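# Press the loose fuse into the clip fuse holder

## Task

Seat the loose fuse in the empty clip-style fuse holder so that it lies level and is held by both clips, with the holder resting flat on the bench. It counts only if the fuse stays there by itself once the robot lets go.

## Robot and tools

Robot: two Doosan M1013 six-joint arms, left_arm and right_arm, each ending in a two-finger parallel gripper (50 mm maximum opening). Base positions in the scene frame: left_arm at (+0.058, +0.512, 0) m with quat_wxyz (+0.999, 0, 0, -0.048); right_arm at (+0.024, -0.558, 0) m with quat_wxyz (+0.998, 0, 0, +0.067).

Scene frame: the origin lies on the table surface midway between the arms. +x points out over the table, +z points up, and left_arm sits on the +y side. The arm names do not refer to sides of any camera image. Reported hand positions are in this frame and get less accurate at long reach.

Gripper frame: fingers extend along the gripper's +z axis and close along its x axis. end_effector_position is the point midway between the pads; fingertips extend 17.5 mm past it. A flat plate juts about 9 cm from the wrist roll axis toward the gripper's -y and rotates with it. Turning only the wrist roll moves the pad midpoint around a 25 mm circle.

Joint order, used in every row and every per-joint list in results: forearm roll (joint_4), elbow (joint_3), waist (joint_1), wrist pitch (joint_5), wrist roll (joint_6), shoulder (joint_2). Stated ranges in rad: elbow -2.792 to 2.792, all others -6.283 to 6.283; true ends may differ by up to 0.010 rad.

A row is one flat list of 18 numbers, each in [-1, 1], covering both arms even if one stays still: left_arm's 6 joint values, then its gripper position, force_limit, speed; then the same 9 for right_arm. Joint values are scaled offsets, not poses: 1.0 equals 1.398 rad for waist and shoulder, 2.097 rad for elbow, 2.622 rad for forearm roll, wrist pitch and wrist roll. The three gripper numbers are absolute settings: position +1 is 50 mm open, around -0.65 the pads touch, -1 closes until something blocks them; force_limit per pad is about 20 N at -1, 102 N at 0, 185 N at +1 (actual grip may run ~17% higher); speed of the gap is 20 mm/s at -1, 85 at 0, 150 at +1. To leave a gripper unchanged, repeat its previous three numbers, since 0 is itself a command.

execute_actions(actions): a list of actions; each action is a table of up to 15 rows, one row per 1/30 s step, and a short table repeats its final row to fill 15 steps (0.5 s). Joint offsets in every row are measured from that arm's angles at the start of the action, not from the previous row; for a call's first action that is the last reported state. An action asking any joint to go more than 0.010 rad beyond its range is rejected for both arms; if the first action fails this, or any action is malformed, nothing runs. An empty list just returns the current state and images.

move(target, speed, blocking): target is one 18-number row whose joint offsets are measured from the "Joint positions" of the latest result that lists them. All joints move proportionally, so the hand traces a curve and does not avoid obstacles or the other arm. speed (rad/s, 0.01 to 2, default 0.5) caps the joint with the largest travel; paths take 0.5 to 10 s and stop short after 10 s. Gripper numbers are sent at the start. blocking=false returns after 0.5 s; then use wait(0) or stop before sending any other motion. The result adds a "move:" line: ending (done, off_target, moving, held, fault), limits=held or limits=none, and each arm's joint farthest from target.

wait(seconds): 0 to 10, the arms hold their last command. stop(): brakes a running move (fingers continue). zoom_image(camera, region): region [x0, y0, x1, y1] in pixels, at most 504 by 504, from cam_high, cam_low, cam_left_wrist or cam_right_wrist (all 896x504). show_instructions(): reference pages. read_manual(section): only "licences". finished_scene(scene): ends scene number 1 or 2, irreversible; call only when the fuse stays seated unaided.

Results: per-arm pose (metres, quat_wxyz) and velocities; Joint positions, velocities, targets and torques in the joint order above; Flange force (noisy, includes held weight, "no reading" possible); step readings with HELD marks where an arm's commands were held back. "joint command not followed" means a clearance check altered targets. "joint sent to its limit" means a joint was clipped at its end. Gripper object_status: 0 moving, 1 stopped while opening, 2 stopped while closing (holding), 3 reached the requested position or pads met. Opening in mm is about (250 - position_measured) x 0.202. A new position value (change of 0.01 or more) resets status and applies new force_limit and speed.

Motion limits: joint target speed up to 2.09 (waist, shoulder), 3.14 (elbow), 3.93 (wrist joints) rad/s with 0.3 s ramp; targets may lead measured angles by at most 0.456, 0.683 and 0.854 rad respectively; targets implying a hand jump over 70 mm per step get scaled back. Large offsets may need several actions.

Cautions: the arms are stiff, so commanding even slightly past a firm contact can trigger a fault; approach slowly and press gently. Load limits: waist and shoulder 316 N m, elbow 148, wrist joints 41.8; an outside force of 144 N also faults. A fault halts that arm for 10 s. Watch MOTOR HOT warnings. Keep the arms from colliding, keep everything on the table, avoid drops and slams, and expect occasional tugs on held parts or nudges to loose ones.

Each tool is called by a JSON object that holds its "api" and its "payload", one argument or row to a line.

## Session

{"api": "execute_actions", "payload": {
  "actions": []
}}

{"api": "show_instructions", "payload": {

}}

Scene clock: 0.00 s.
left_arm: end_effector_position=(+0.0877, -0.1025, +0.3319) position_measured=3 object_status=3 end_effector_quat_wxyz=(+0.039, +0.983, -0.081, -0.160) end_effector_velocity=(+0.000, +0.000, -0.000) end_effector_angular_velocity=(+0.000, -0.002, -0.001) | right_arm: end_effector_position=(+0.6436, -0.4752, +0.3383) position_measured=3 object_status=3 end_effector_quat_wxyz=(-0.000, +0.658, +0.753, -0.001) end_effector_velocity=(-0.001, -0.000, -0.001) end_effector_angular_velocity=(+0.000, +0.002, +0.001)
Joint names: [forearm roll, elbow, waist, wrist pitch, wrist roll, shoulder]
Joint positions: left_arm=[-0.342  1.677 -1.334  1.321  0.393  0.153] | right_arm=[-0.002  1.621 -0.054  1.354 -0.054  0.169]
Joint velocities: left_arm=[ 0.002  0.001 -0.     0.     0.001 -0.   ] | right_arm=[ 0.     0.002 -0.     0.    -0.001 -0.   ]
Joint torques (N m, as the joint torque sensors report them, + toward a larger angle): no reading
Flange force (N, the push that the arm receives, along the gripper's own x y z axes): no reading
Joint targets: left_arm=[-0.342 1.677 -1.334 1.321 0.393 0.153] | right_arm=[-0.002 1.621 -0.054 1.354 -0.054 0.169]

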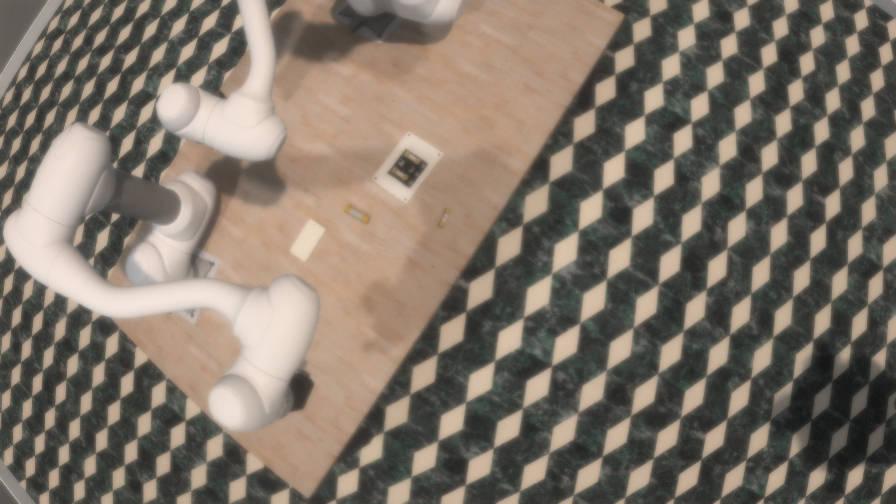

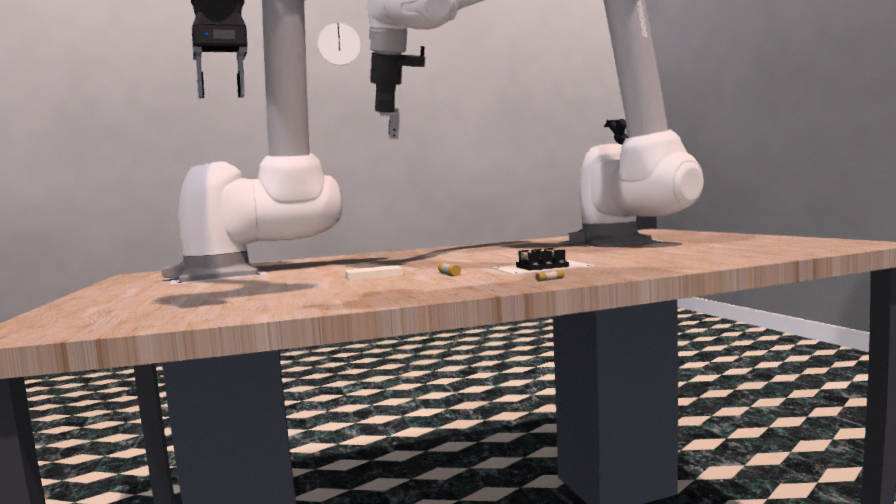

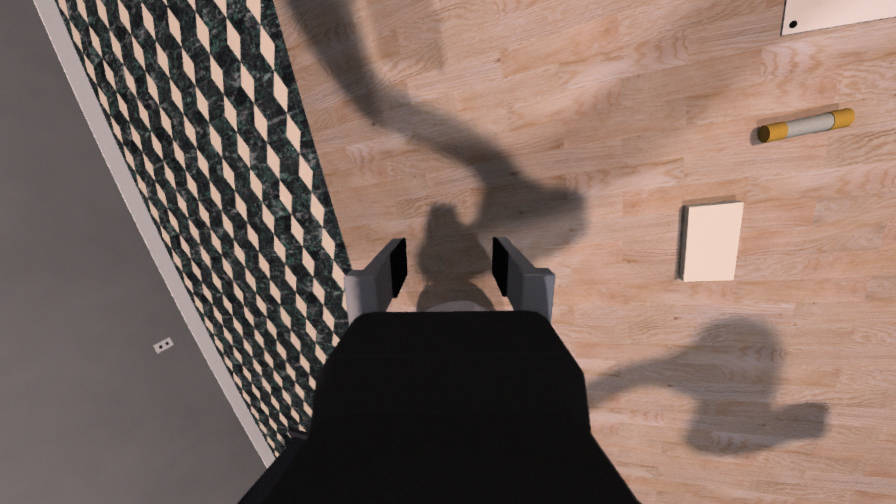

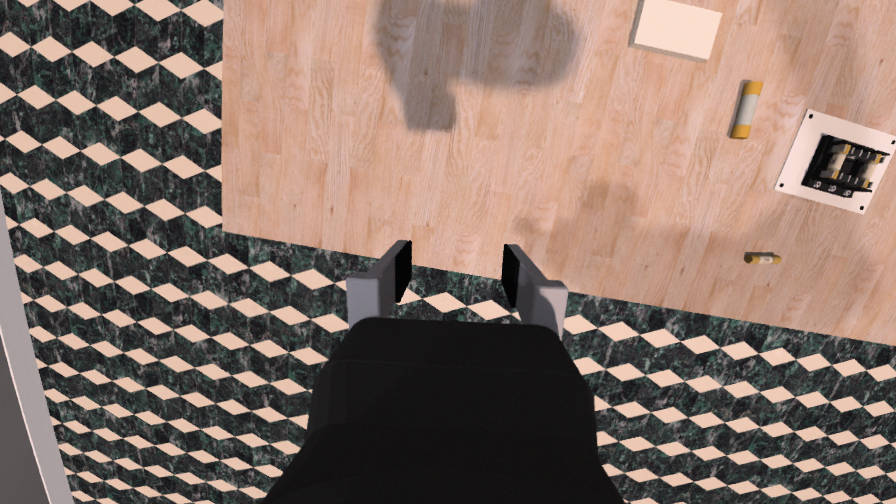

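Reference images for this scene: Clip fuse holder page 1, Clip fuse holder page 2.

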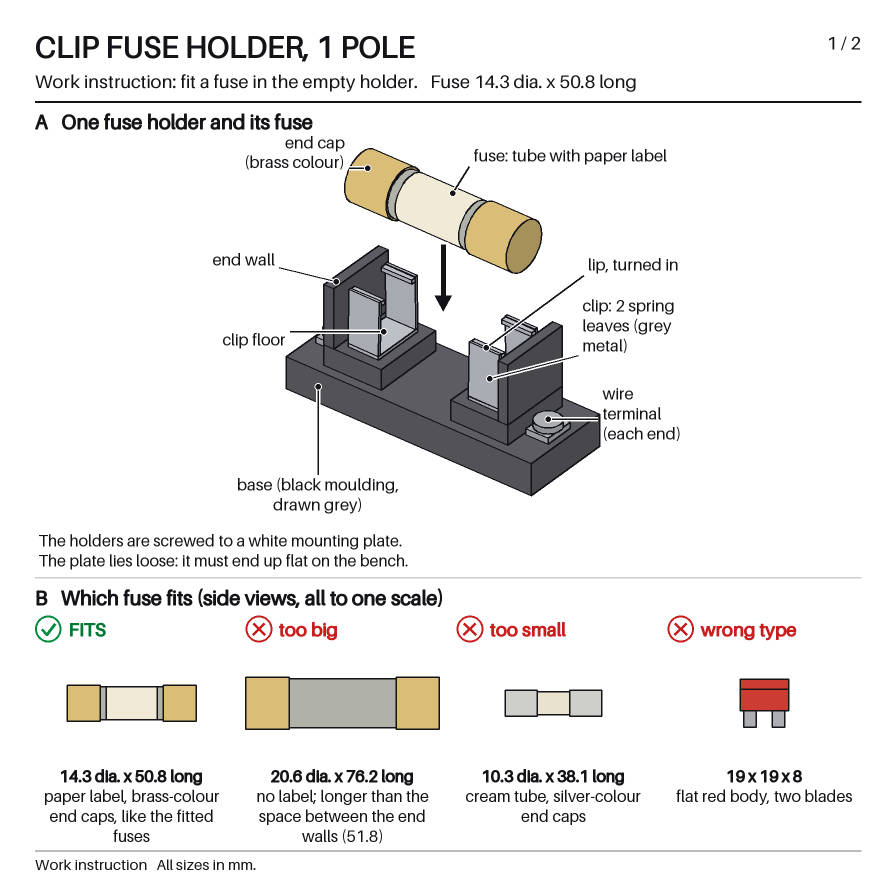

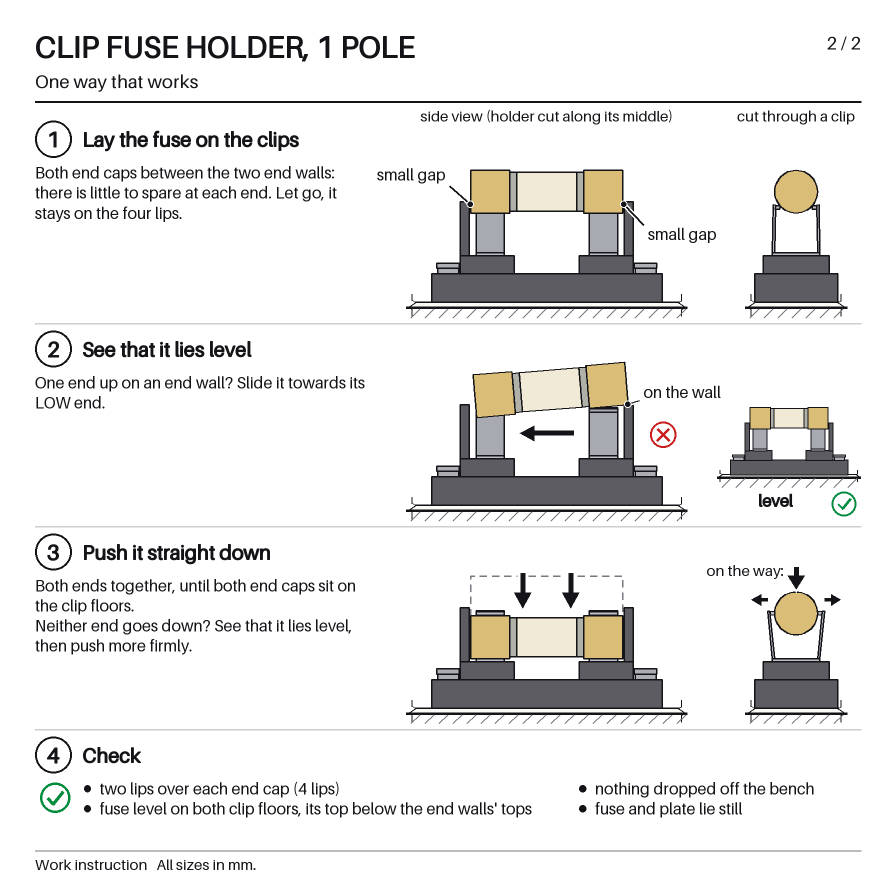

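{"api": "move", "payload": {
  "target": [0,0,-0.25,0,0,0,1,0,0,0,-0.1001,0.4803,-0.1082,-0.3585,0.3514,0.3,-0.5,0],
  "speed": 0.6
}}

Scene clock: 9.67 s.
left_arm: end_effector_position=(-0.1246, -0.0755, +0.3319) position_measured=3 object_status=3 end_effector_quat_wxyz=(+0.011, +0.954, -0.251, -0.164) end_effector_velocity=(+0.000, -0.000, +0.001) end_effector_angular_velocity=(-0.003, -0.000, -0.001) | right_arm: end_effector_position=(+0.7006, -0.1828, +0.1929) position_measured=107 object_status=3 end_effector_quat_wxyz=(+0.000, +0.235, +0.972, -0.001) end_effector_velocity=(-0.000, +0.000, +0.000) end_effector_angular_velocity=(+0.000, +0.000, +0.000)
Joint names: [forearm roll, elbow, waist, wrist pitch, wrist roll, shoulder]
Joint positions: left_arm=[-0.342  1.677 -1.683  1.321  0.393  0.153] | right_arm=[-0.002  1.496  0.346  1.185 -0.615  0.462]
Joint velocities: left_arm=[ 0.001 -0.001 -0.    -0.     0.001 -0.001] | right_arm=[ 0.  0.  0. -0. -0. -0.]
Joint torques (N m, as the joint torque sensors report them, + toward a larger angle): left_arm=[  2.72 -40.61   1.16  -0.1   -0.26 -60.36] | right_arm=[  4.08 -38.31   0.83  -0.31   0.3  -87.51]
Flange force (N, the push that the arm receives, along the gripper's own x y z axes): left_arm=[0.5 5.8 -0.7] | right_arm=[-4.0 3.4 -2.9]
Joint targets: left_arm=[-0.342 1.677 -1.683 1.321 0.393 0.153] | right_arm=[-0.002 1.496 0.346 1.185 -0.614 0.462]
move: held (right_arm); limits=held; held on 10 of 64 steps (right_arm), including the last (right_arm); left_arm: farthest joint: the waist, 0.000 radians from its target (0.350 radians at the start); right_arm: farthest joint: the wrist roll, 0.379 radians from its target (0.940 radians at the start)
joint command not followed: on one or more control steps a check withheld the commanded joint targets of the right arm, and it was not sent them on those steps. On the call's last step the targets were still withheld.
cause: the commanded joint targets would bring a part of the robot too close to another arm (a part of this arm just beyond the shoulder and a part of the other arm just beyond the wrist pitch); next, command targets that bring no part of the robot closer to that arm.

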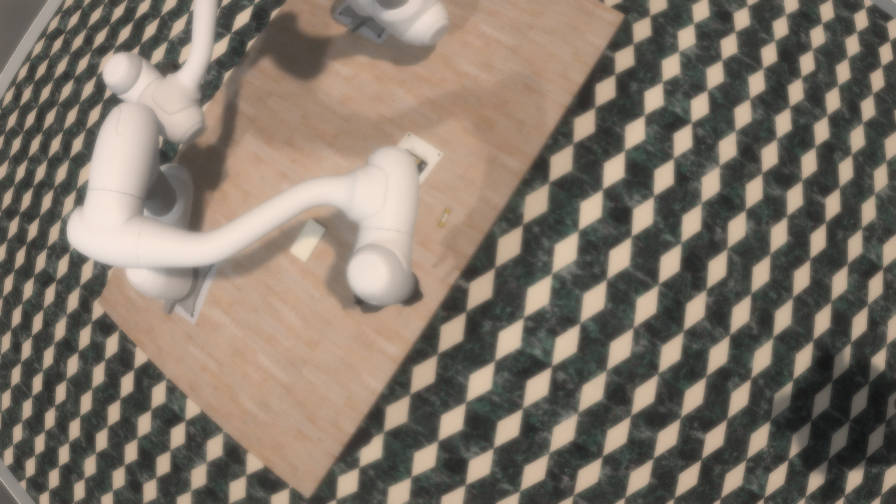

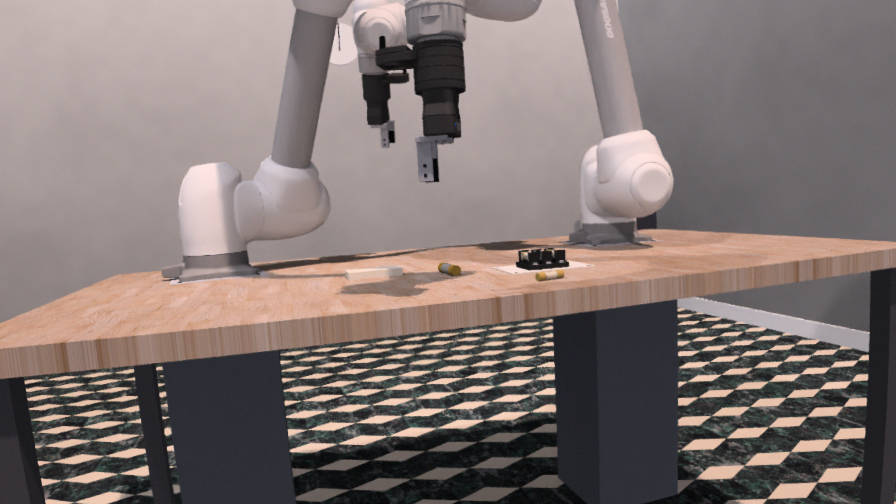

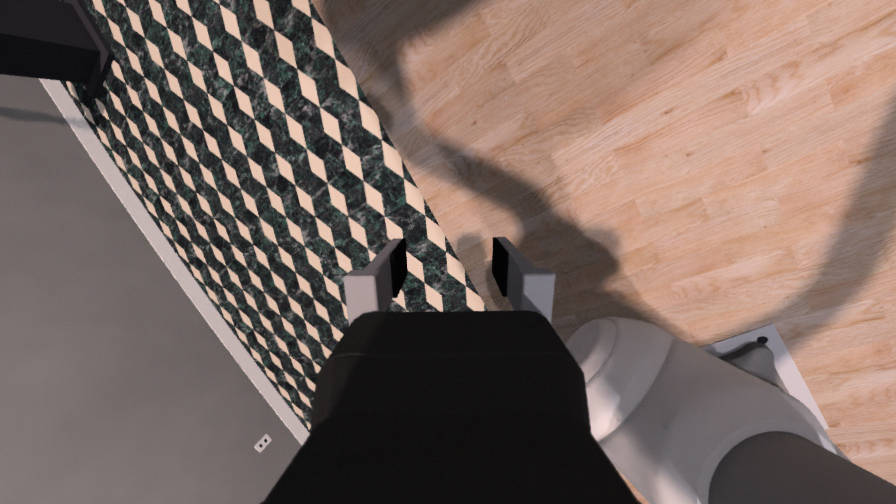

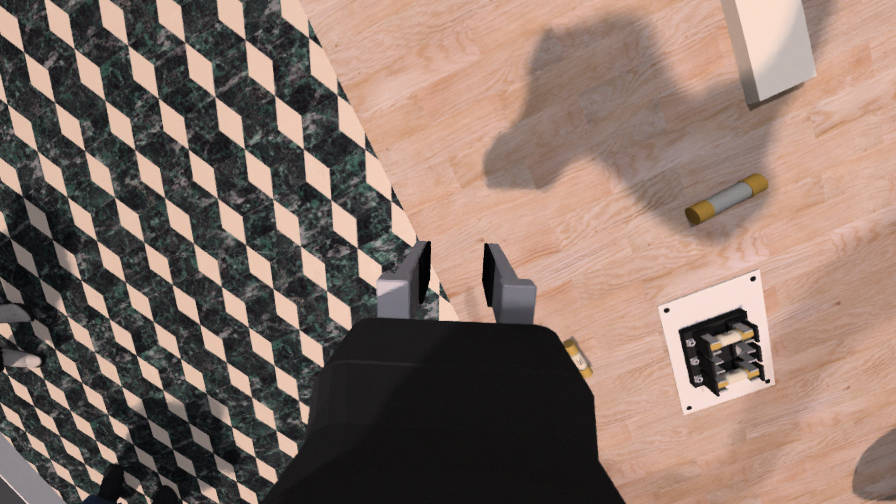

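Retract the left arm (shoulder back) first.

{"api": "move", "payload": {
  "target": [0,0.05,0,0,0,-0.3,1,0,0,0,0,0,0,0,0,0.3,-0.5,0],
  "speed": 0.6
}}

{"api": "move", "payload": {
  "target": [0,0,0,0,0,0,1,0,0,0,-0.0405,0.1941,-0.0437,-0.1445,0.1418,0.3,-0.5,0],
  "speed": 0.4
}}

Scene clock: 13.90 s.
left_arm: end_effector_position=(-0.0937, +0.0703, +0.4988) position_measured=3 object_status=3 end_effector_quat_wxyz=(+0.165, +0.935, -0.273, -0.155) end_effector_velocity=(+0.001, +0.001, +0.001) end_effector_angular_velocity=(-0.002, -0.000, -0.000) | right_arm: end_effector_position=(+0.7006, -0.1828, +0.1929) position_measured=107 object_status=3 end_effector_quat_wxyz=(+0.000, +0.235, +0.972, -0.001) end_effector_velocity=(+0.000, +0.000, +0.000) end_effector_angular_velocity=(+0.000, -0.000, -0.000)
Joint names: [forearm roll, elbow, waist, wrist pitch, wrist roll, shoulder]
Joint positions: left_arm=[-0.342  1.781 -1.683  1.321  0.393 -0.266] | right_arm=[-0.002  1.496  0.346  1.185 -0.615  0.462]
Joint velocities: left_arm=[ 0.     0.001  0.     0.     0.    -0.003] | right_arm=[ 0. -0. -0. -0.  0. -0.]
Joint torques (N m, as the joint torque sensors report them, + toward a larger angle): left_arm=[  3.08 -43.93   1.36  -0.93  -0.21 -19.99] | right_arm=[  4.33 -38.78   2.59   0.09   0.09 -88.54]
Flange force (N, the push that the arm receives, along the gripper's own x y z axes): left_arm=[-0.1 6.3 1.3] | right_arm=[-5.9 2.3 -1.0]
Joint targets: left_arm=[-0.342 1.781 -1.683 1.321 0.393 -0.266] | right_arm=[-0.002 1.496 0.346 1.185 -0.615 0.462]
move: done; limits=none; left_arm: farthest joint: the waist, 0.000 radians from its target (0.000 radians at the start); right_arm: farthest joint: the waist, 0.000 radians from its target (0.000 radians at the start)

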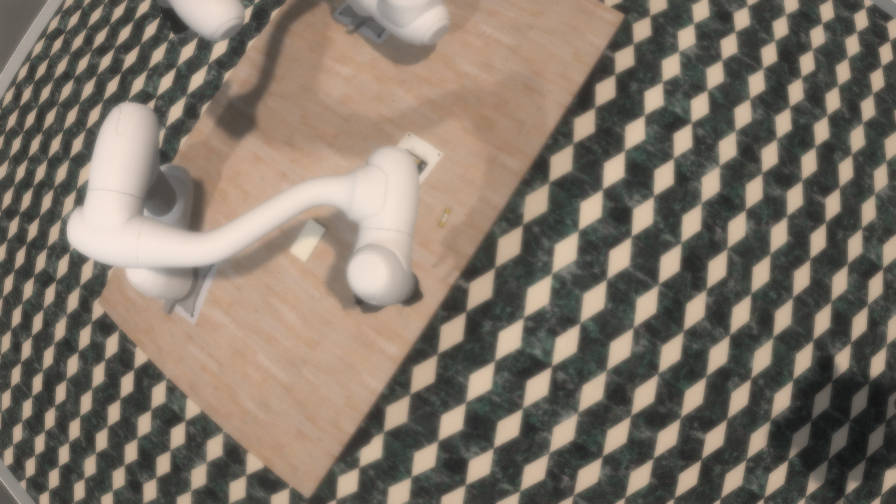

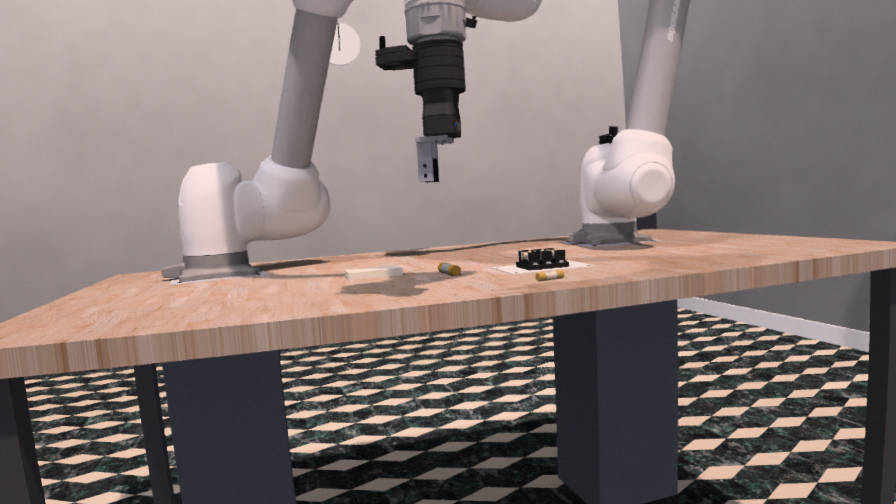

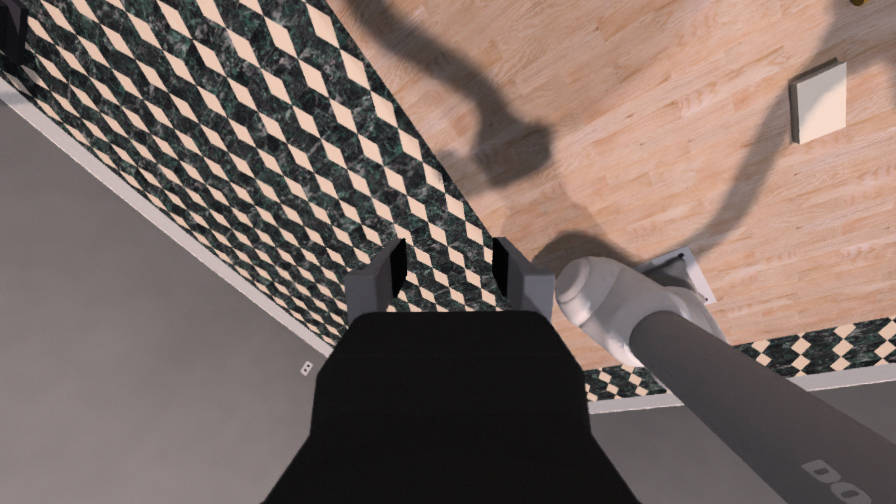

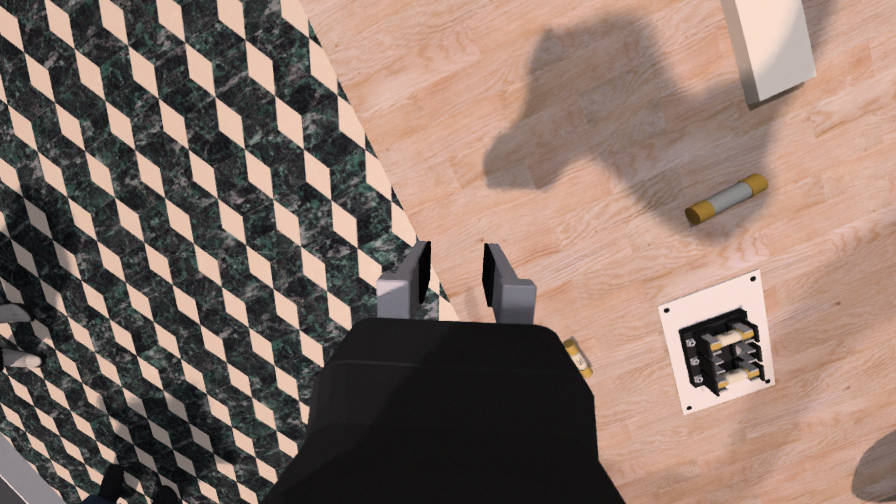

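Scene clock: 15.20 s.
left_arm: end_effector_position=(-0.0937, +0.0703, +0.4988) position_measured=3 object_status=3 end_effector_quat_wxyz=(+0.165, +0.935, -0.273, -0.155) end_effector_velocity=(-0.000, +0.000, -0.000) end_effector_angular_velocity=(+0.001, +0.001, +0.001) | right_arm: end_effector_position=(+0.6410, +0.0374, +0.0705) position_measured=107 object_status=3 end_effector_quat_wxyz=(+0.001, -0.088, +0.996, -0.000) end_effector_velocity=(-0.001, +0.000, -0.001) end_effector_angular_velocity=(-0.002, +0.001, +0.002)
Joint names: [forearm roll, elbow, waist, wrist pitch, wrist roll, shoulder]
Joint positions: left_arm=[-0.342  1.781 -1.683  1.321  0.393 -0.266] | right_arm=[-0.002  1.411  0.618  1.07  -0.993  0.66 ]
Joint velocities: left_arm=[-0.002  0.001  0.001  0.    -0.    -0.   ] | right_arm=[-0.     0.002  0.001  0.    -0.     0.001]
Joint torques (N m, as the joint torque sensors report them, + toward a larger angle): left_arm=[  3.   -43.58   0.55  -0.85  -0.41 -17.68] | right_arm=[   4.15  -36.34    0.88   -0.01    0.24 -102.9 ]
Flange force (N, the push that the arm receives, along the gripper's own x y z axes): left_arm=[0.6 3.2 -0.6] | right_arm=[-4.3 1.7 -1.4]
Joint targets: left_arm=[-0.342 1.781 -1.683 1.321 0.393 -0.266] | right_arm=[-0.002 1.411 0.618 1.070 -0.993 0.660]
move: done; limits=none; left_arm: farthest joint: the waist, 0.000 radians from its target (0.000 radians at the start); right_arm: farthest joint: the waist, 0.000 radians from its target (0.271 radians at the start)

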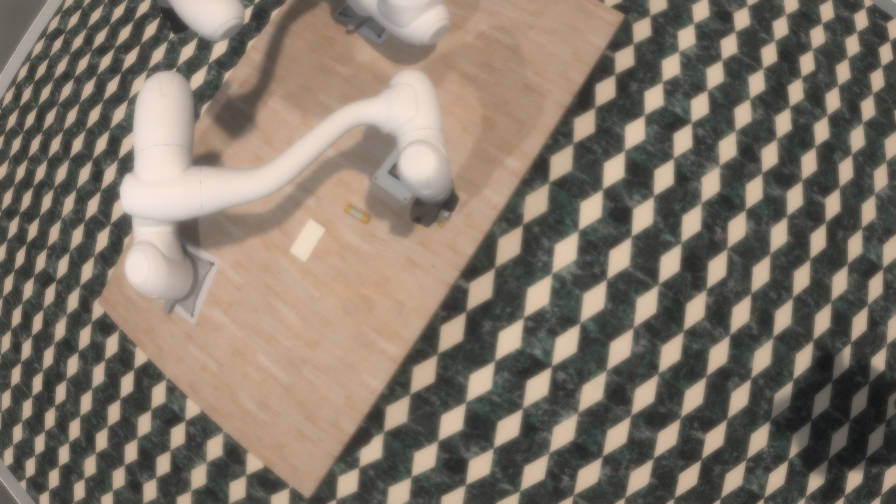

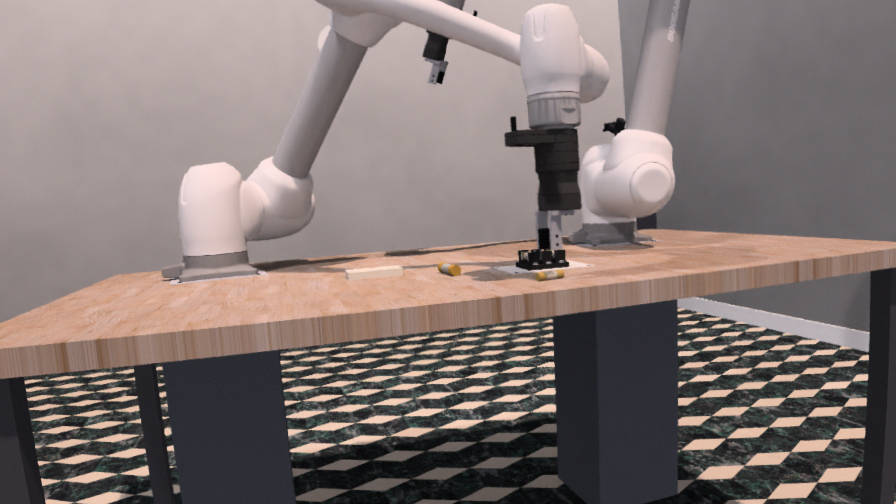

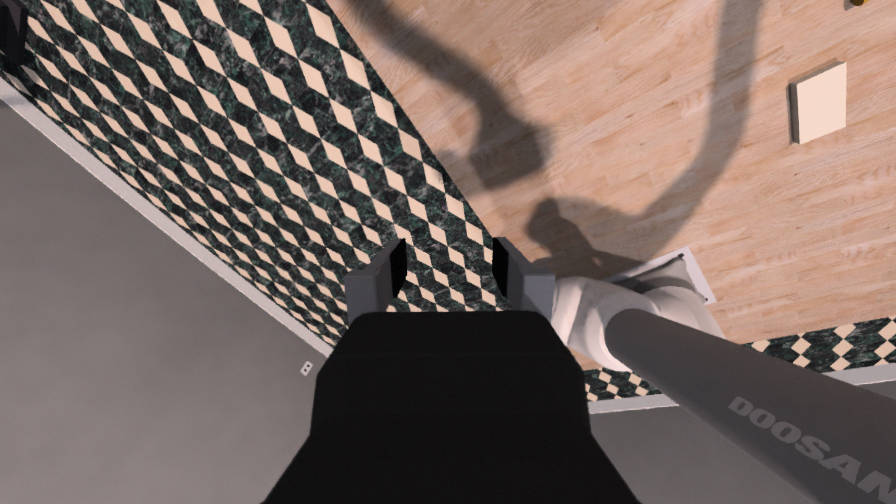

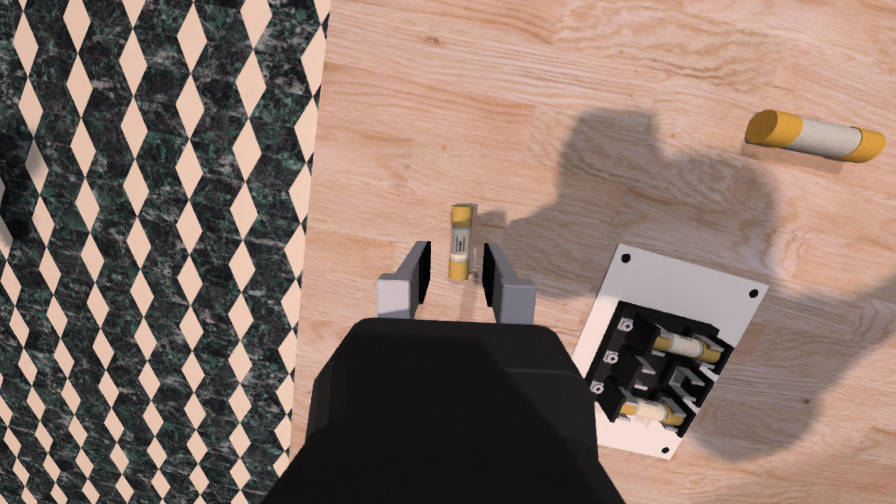

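{"api": "move", "payload": {
  "target": [0,0,0,0,0,0,1,0,0,0,0.0148,0.0009,-0.0259,0.0005,0.0263,0.3,-0.5,0],
  "speed": 0.07
}}

{"api": "zoom_image", "payload": {
  "camera": "cam_low",
  "region": [490, 230, 610, 295]
}}

Scene clock: 19.80 s.
left_arm: end_effector_position=(-0.0937, +0.0703, +0.4988) position_measured=3 object_status=3 end_effector_quat_wxyz=(+0.165, +0.935, -0.273, -0.155) end_effector_velocity=(+0.000, -0.000, -0.000) end_effector_angular_velocity=(-0.001, -0.001, -0.000) | right_arm: end_effector_position=(+0.6391, +0.0372, +0.0236) position_measured=107 object_status=3 end_effector_quat_wxyz=(+0.001, -0.088, +0.996, -0.000) end_effector_velocity=(+0.000, +0.001, +0.000) end_effector_angular_velocity=(+0.001, -0.000, -0.002)
Joint names: [forearm roll, elbow, waist, wrist pitch, wrist roll, shoulder]
Joint positions: left_arm=[-0.342  1.781 -1.683  1.321  0.393 -0.266] | right_arm=[-0.002  1.442  0.619  1.002 -0.992  0.697]
Joint velocities: left_arm=[ 0.001  0.    -0.    -0.001  0.     0.   ] | right_arm=[ 0.    -0.001  0.    -0.     0.002  0.   ]
Joint torques (N m, as the joint torque sensors report them, + toward a larger angle): left_arm=[  3.13 -44.12   0.84  -0.81  -0.19 -18.88] | right_arm=[   3.53  -35.33    3.43   -0.23    0.21 -105.95]
Flange force (N, the push that the arm receives, along the gripper's own x y z axes): left_arm=[0.3 4.0 0.9] | right_arm=[-7.1 -0.1 -0.5]
Joint targets: left_arm=[-0.342 1.781 -1.683 1.321 0.393 -0.266] | right_arm=[-0.002 1.442 0.619 1.002 -0.992 0.697]
move: done; limits=none; left_arm: farthest joint: the waist, 0.000 radians from its target (0.000 radians at the start); right_arm: farthest joint: the waist, 0.000 radians from its target (0.002 radians at the start)

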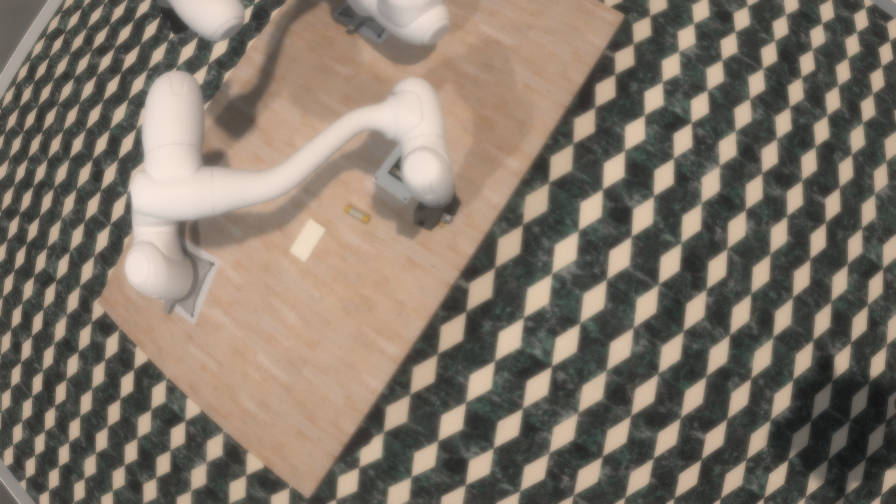

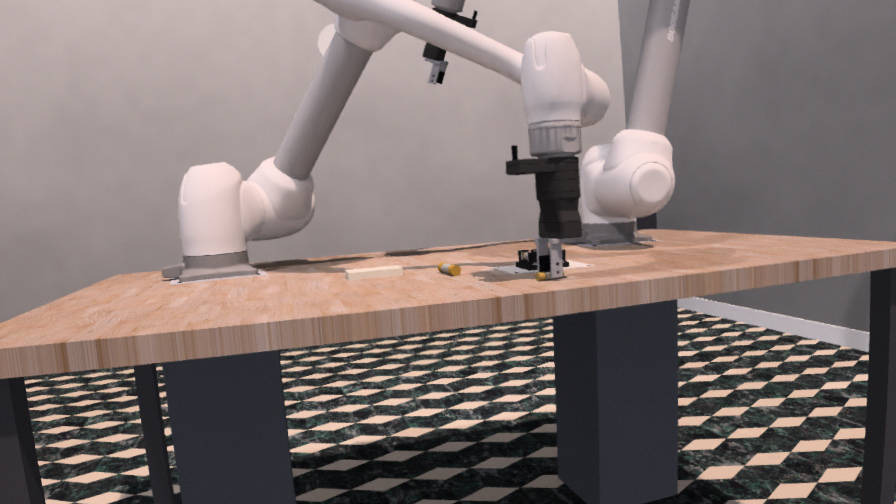

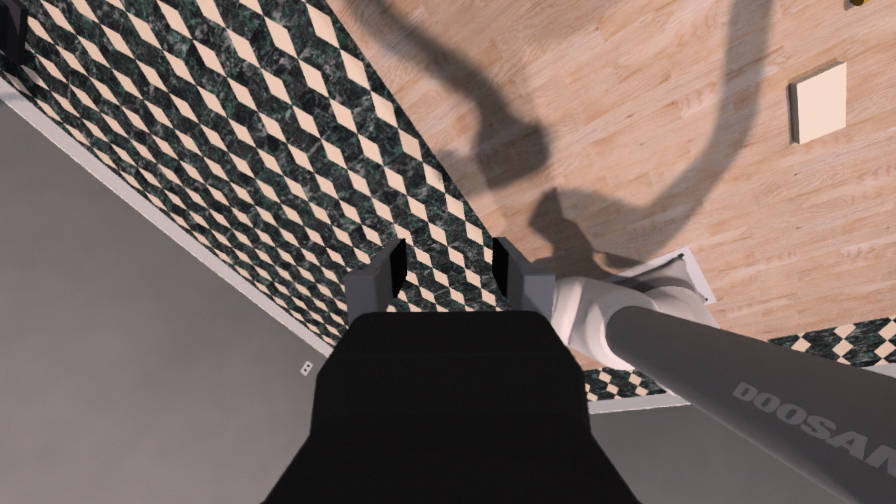

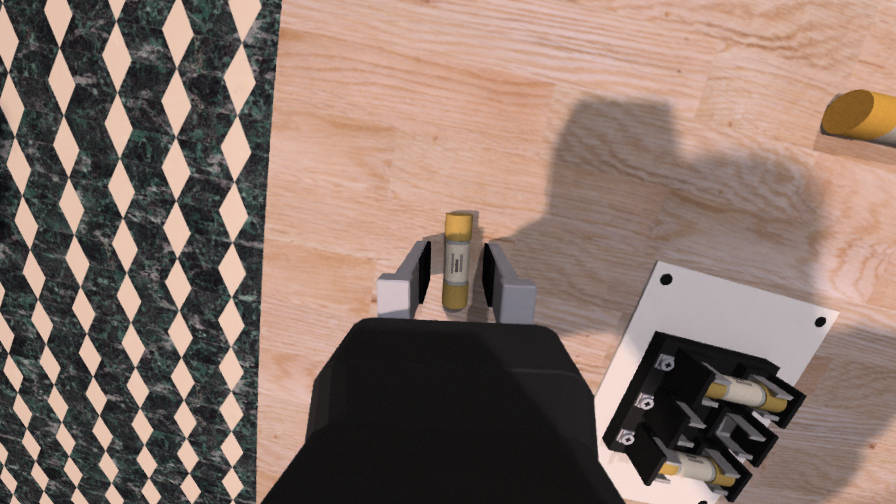

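Region (490, 230, 610, 295) of cam_low's 896x504 image, scaled by 4.200, with more detail than that image has; it fills the top 273 rows of this view, and the rest is white.

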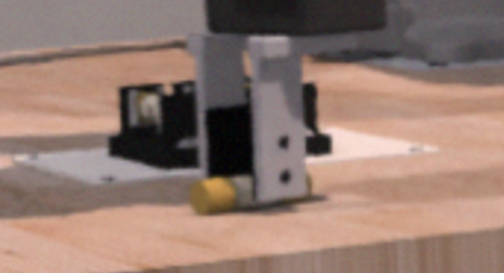

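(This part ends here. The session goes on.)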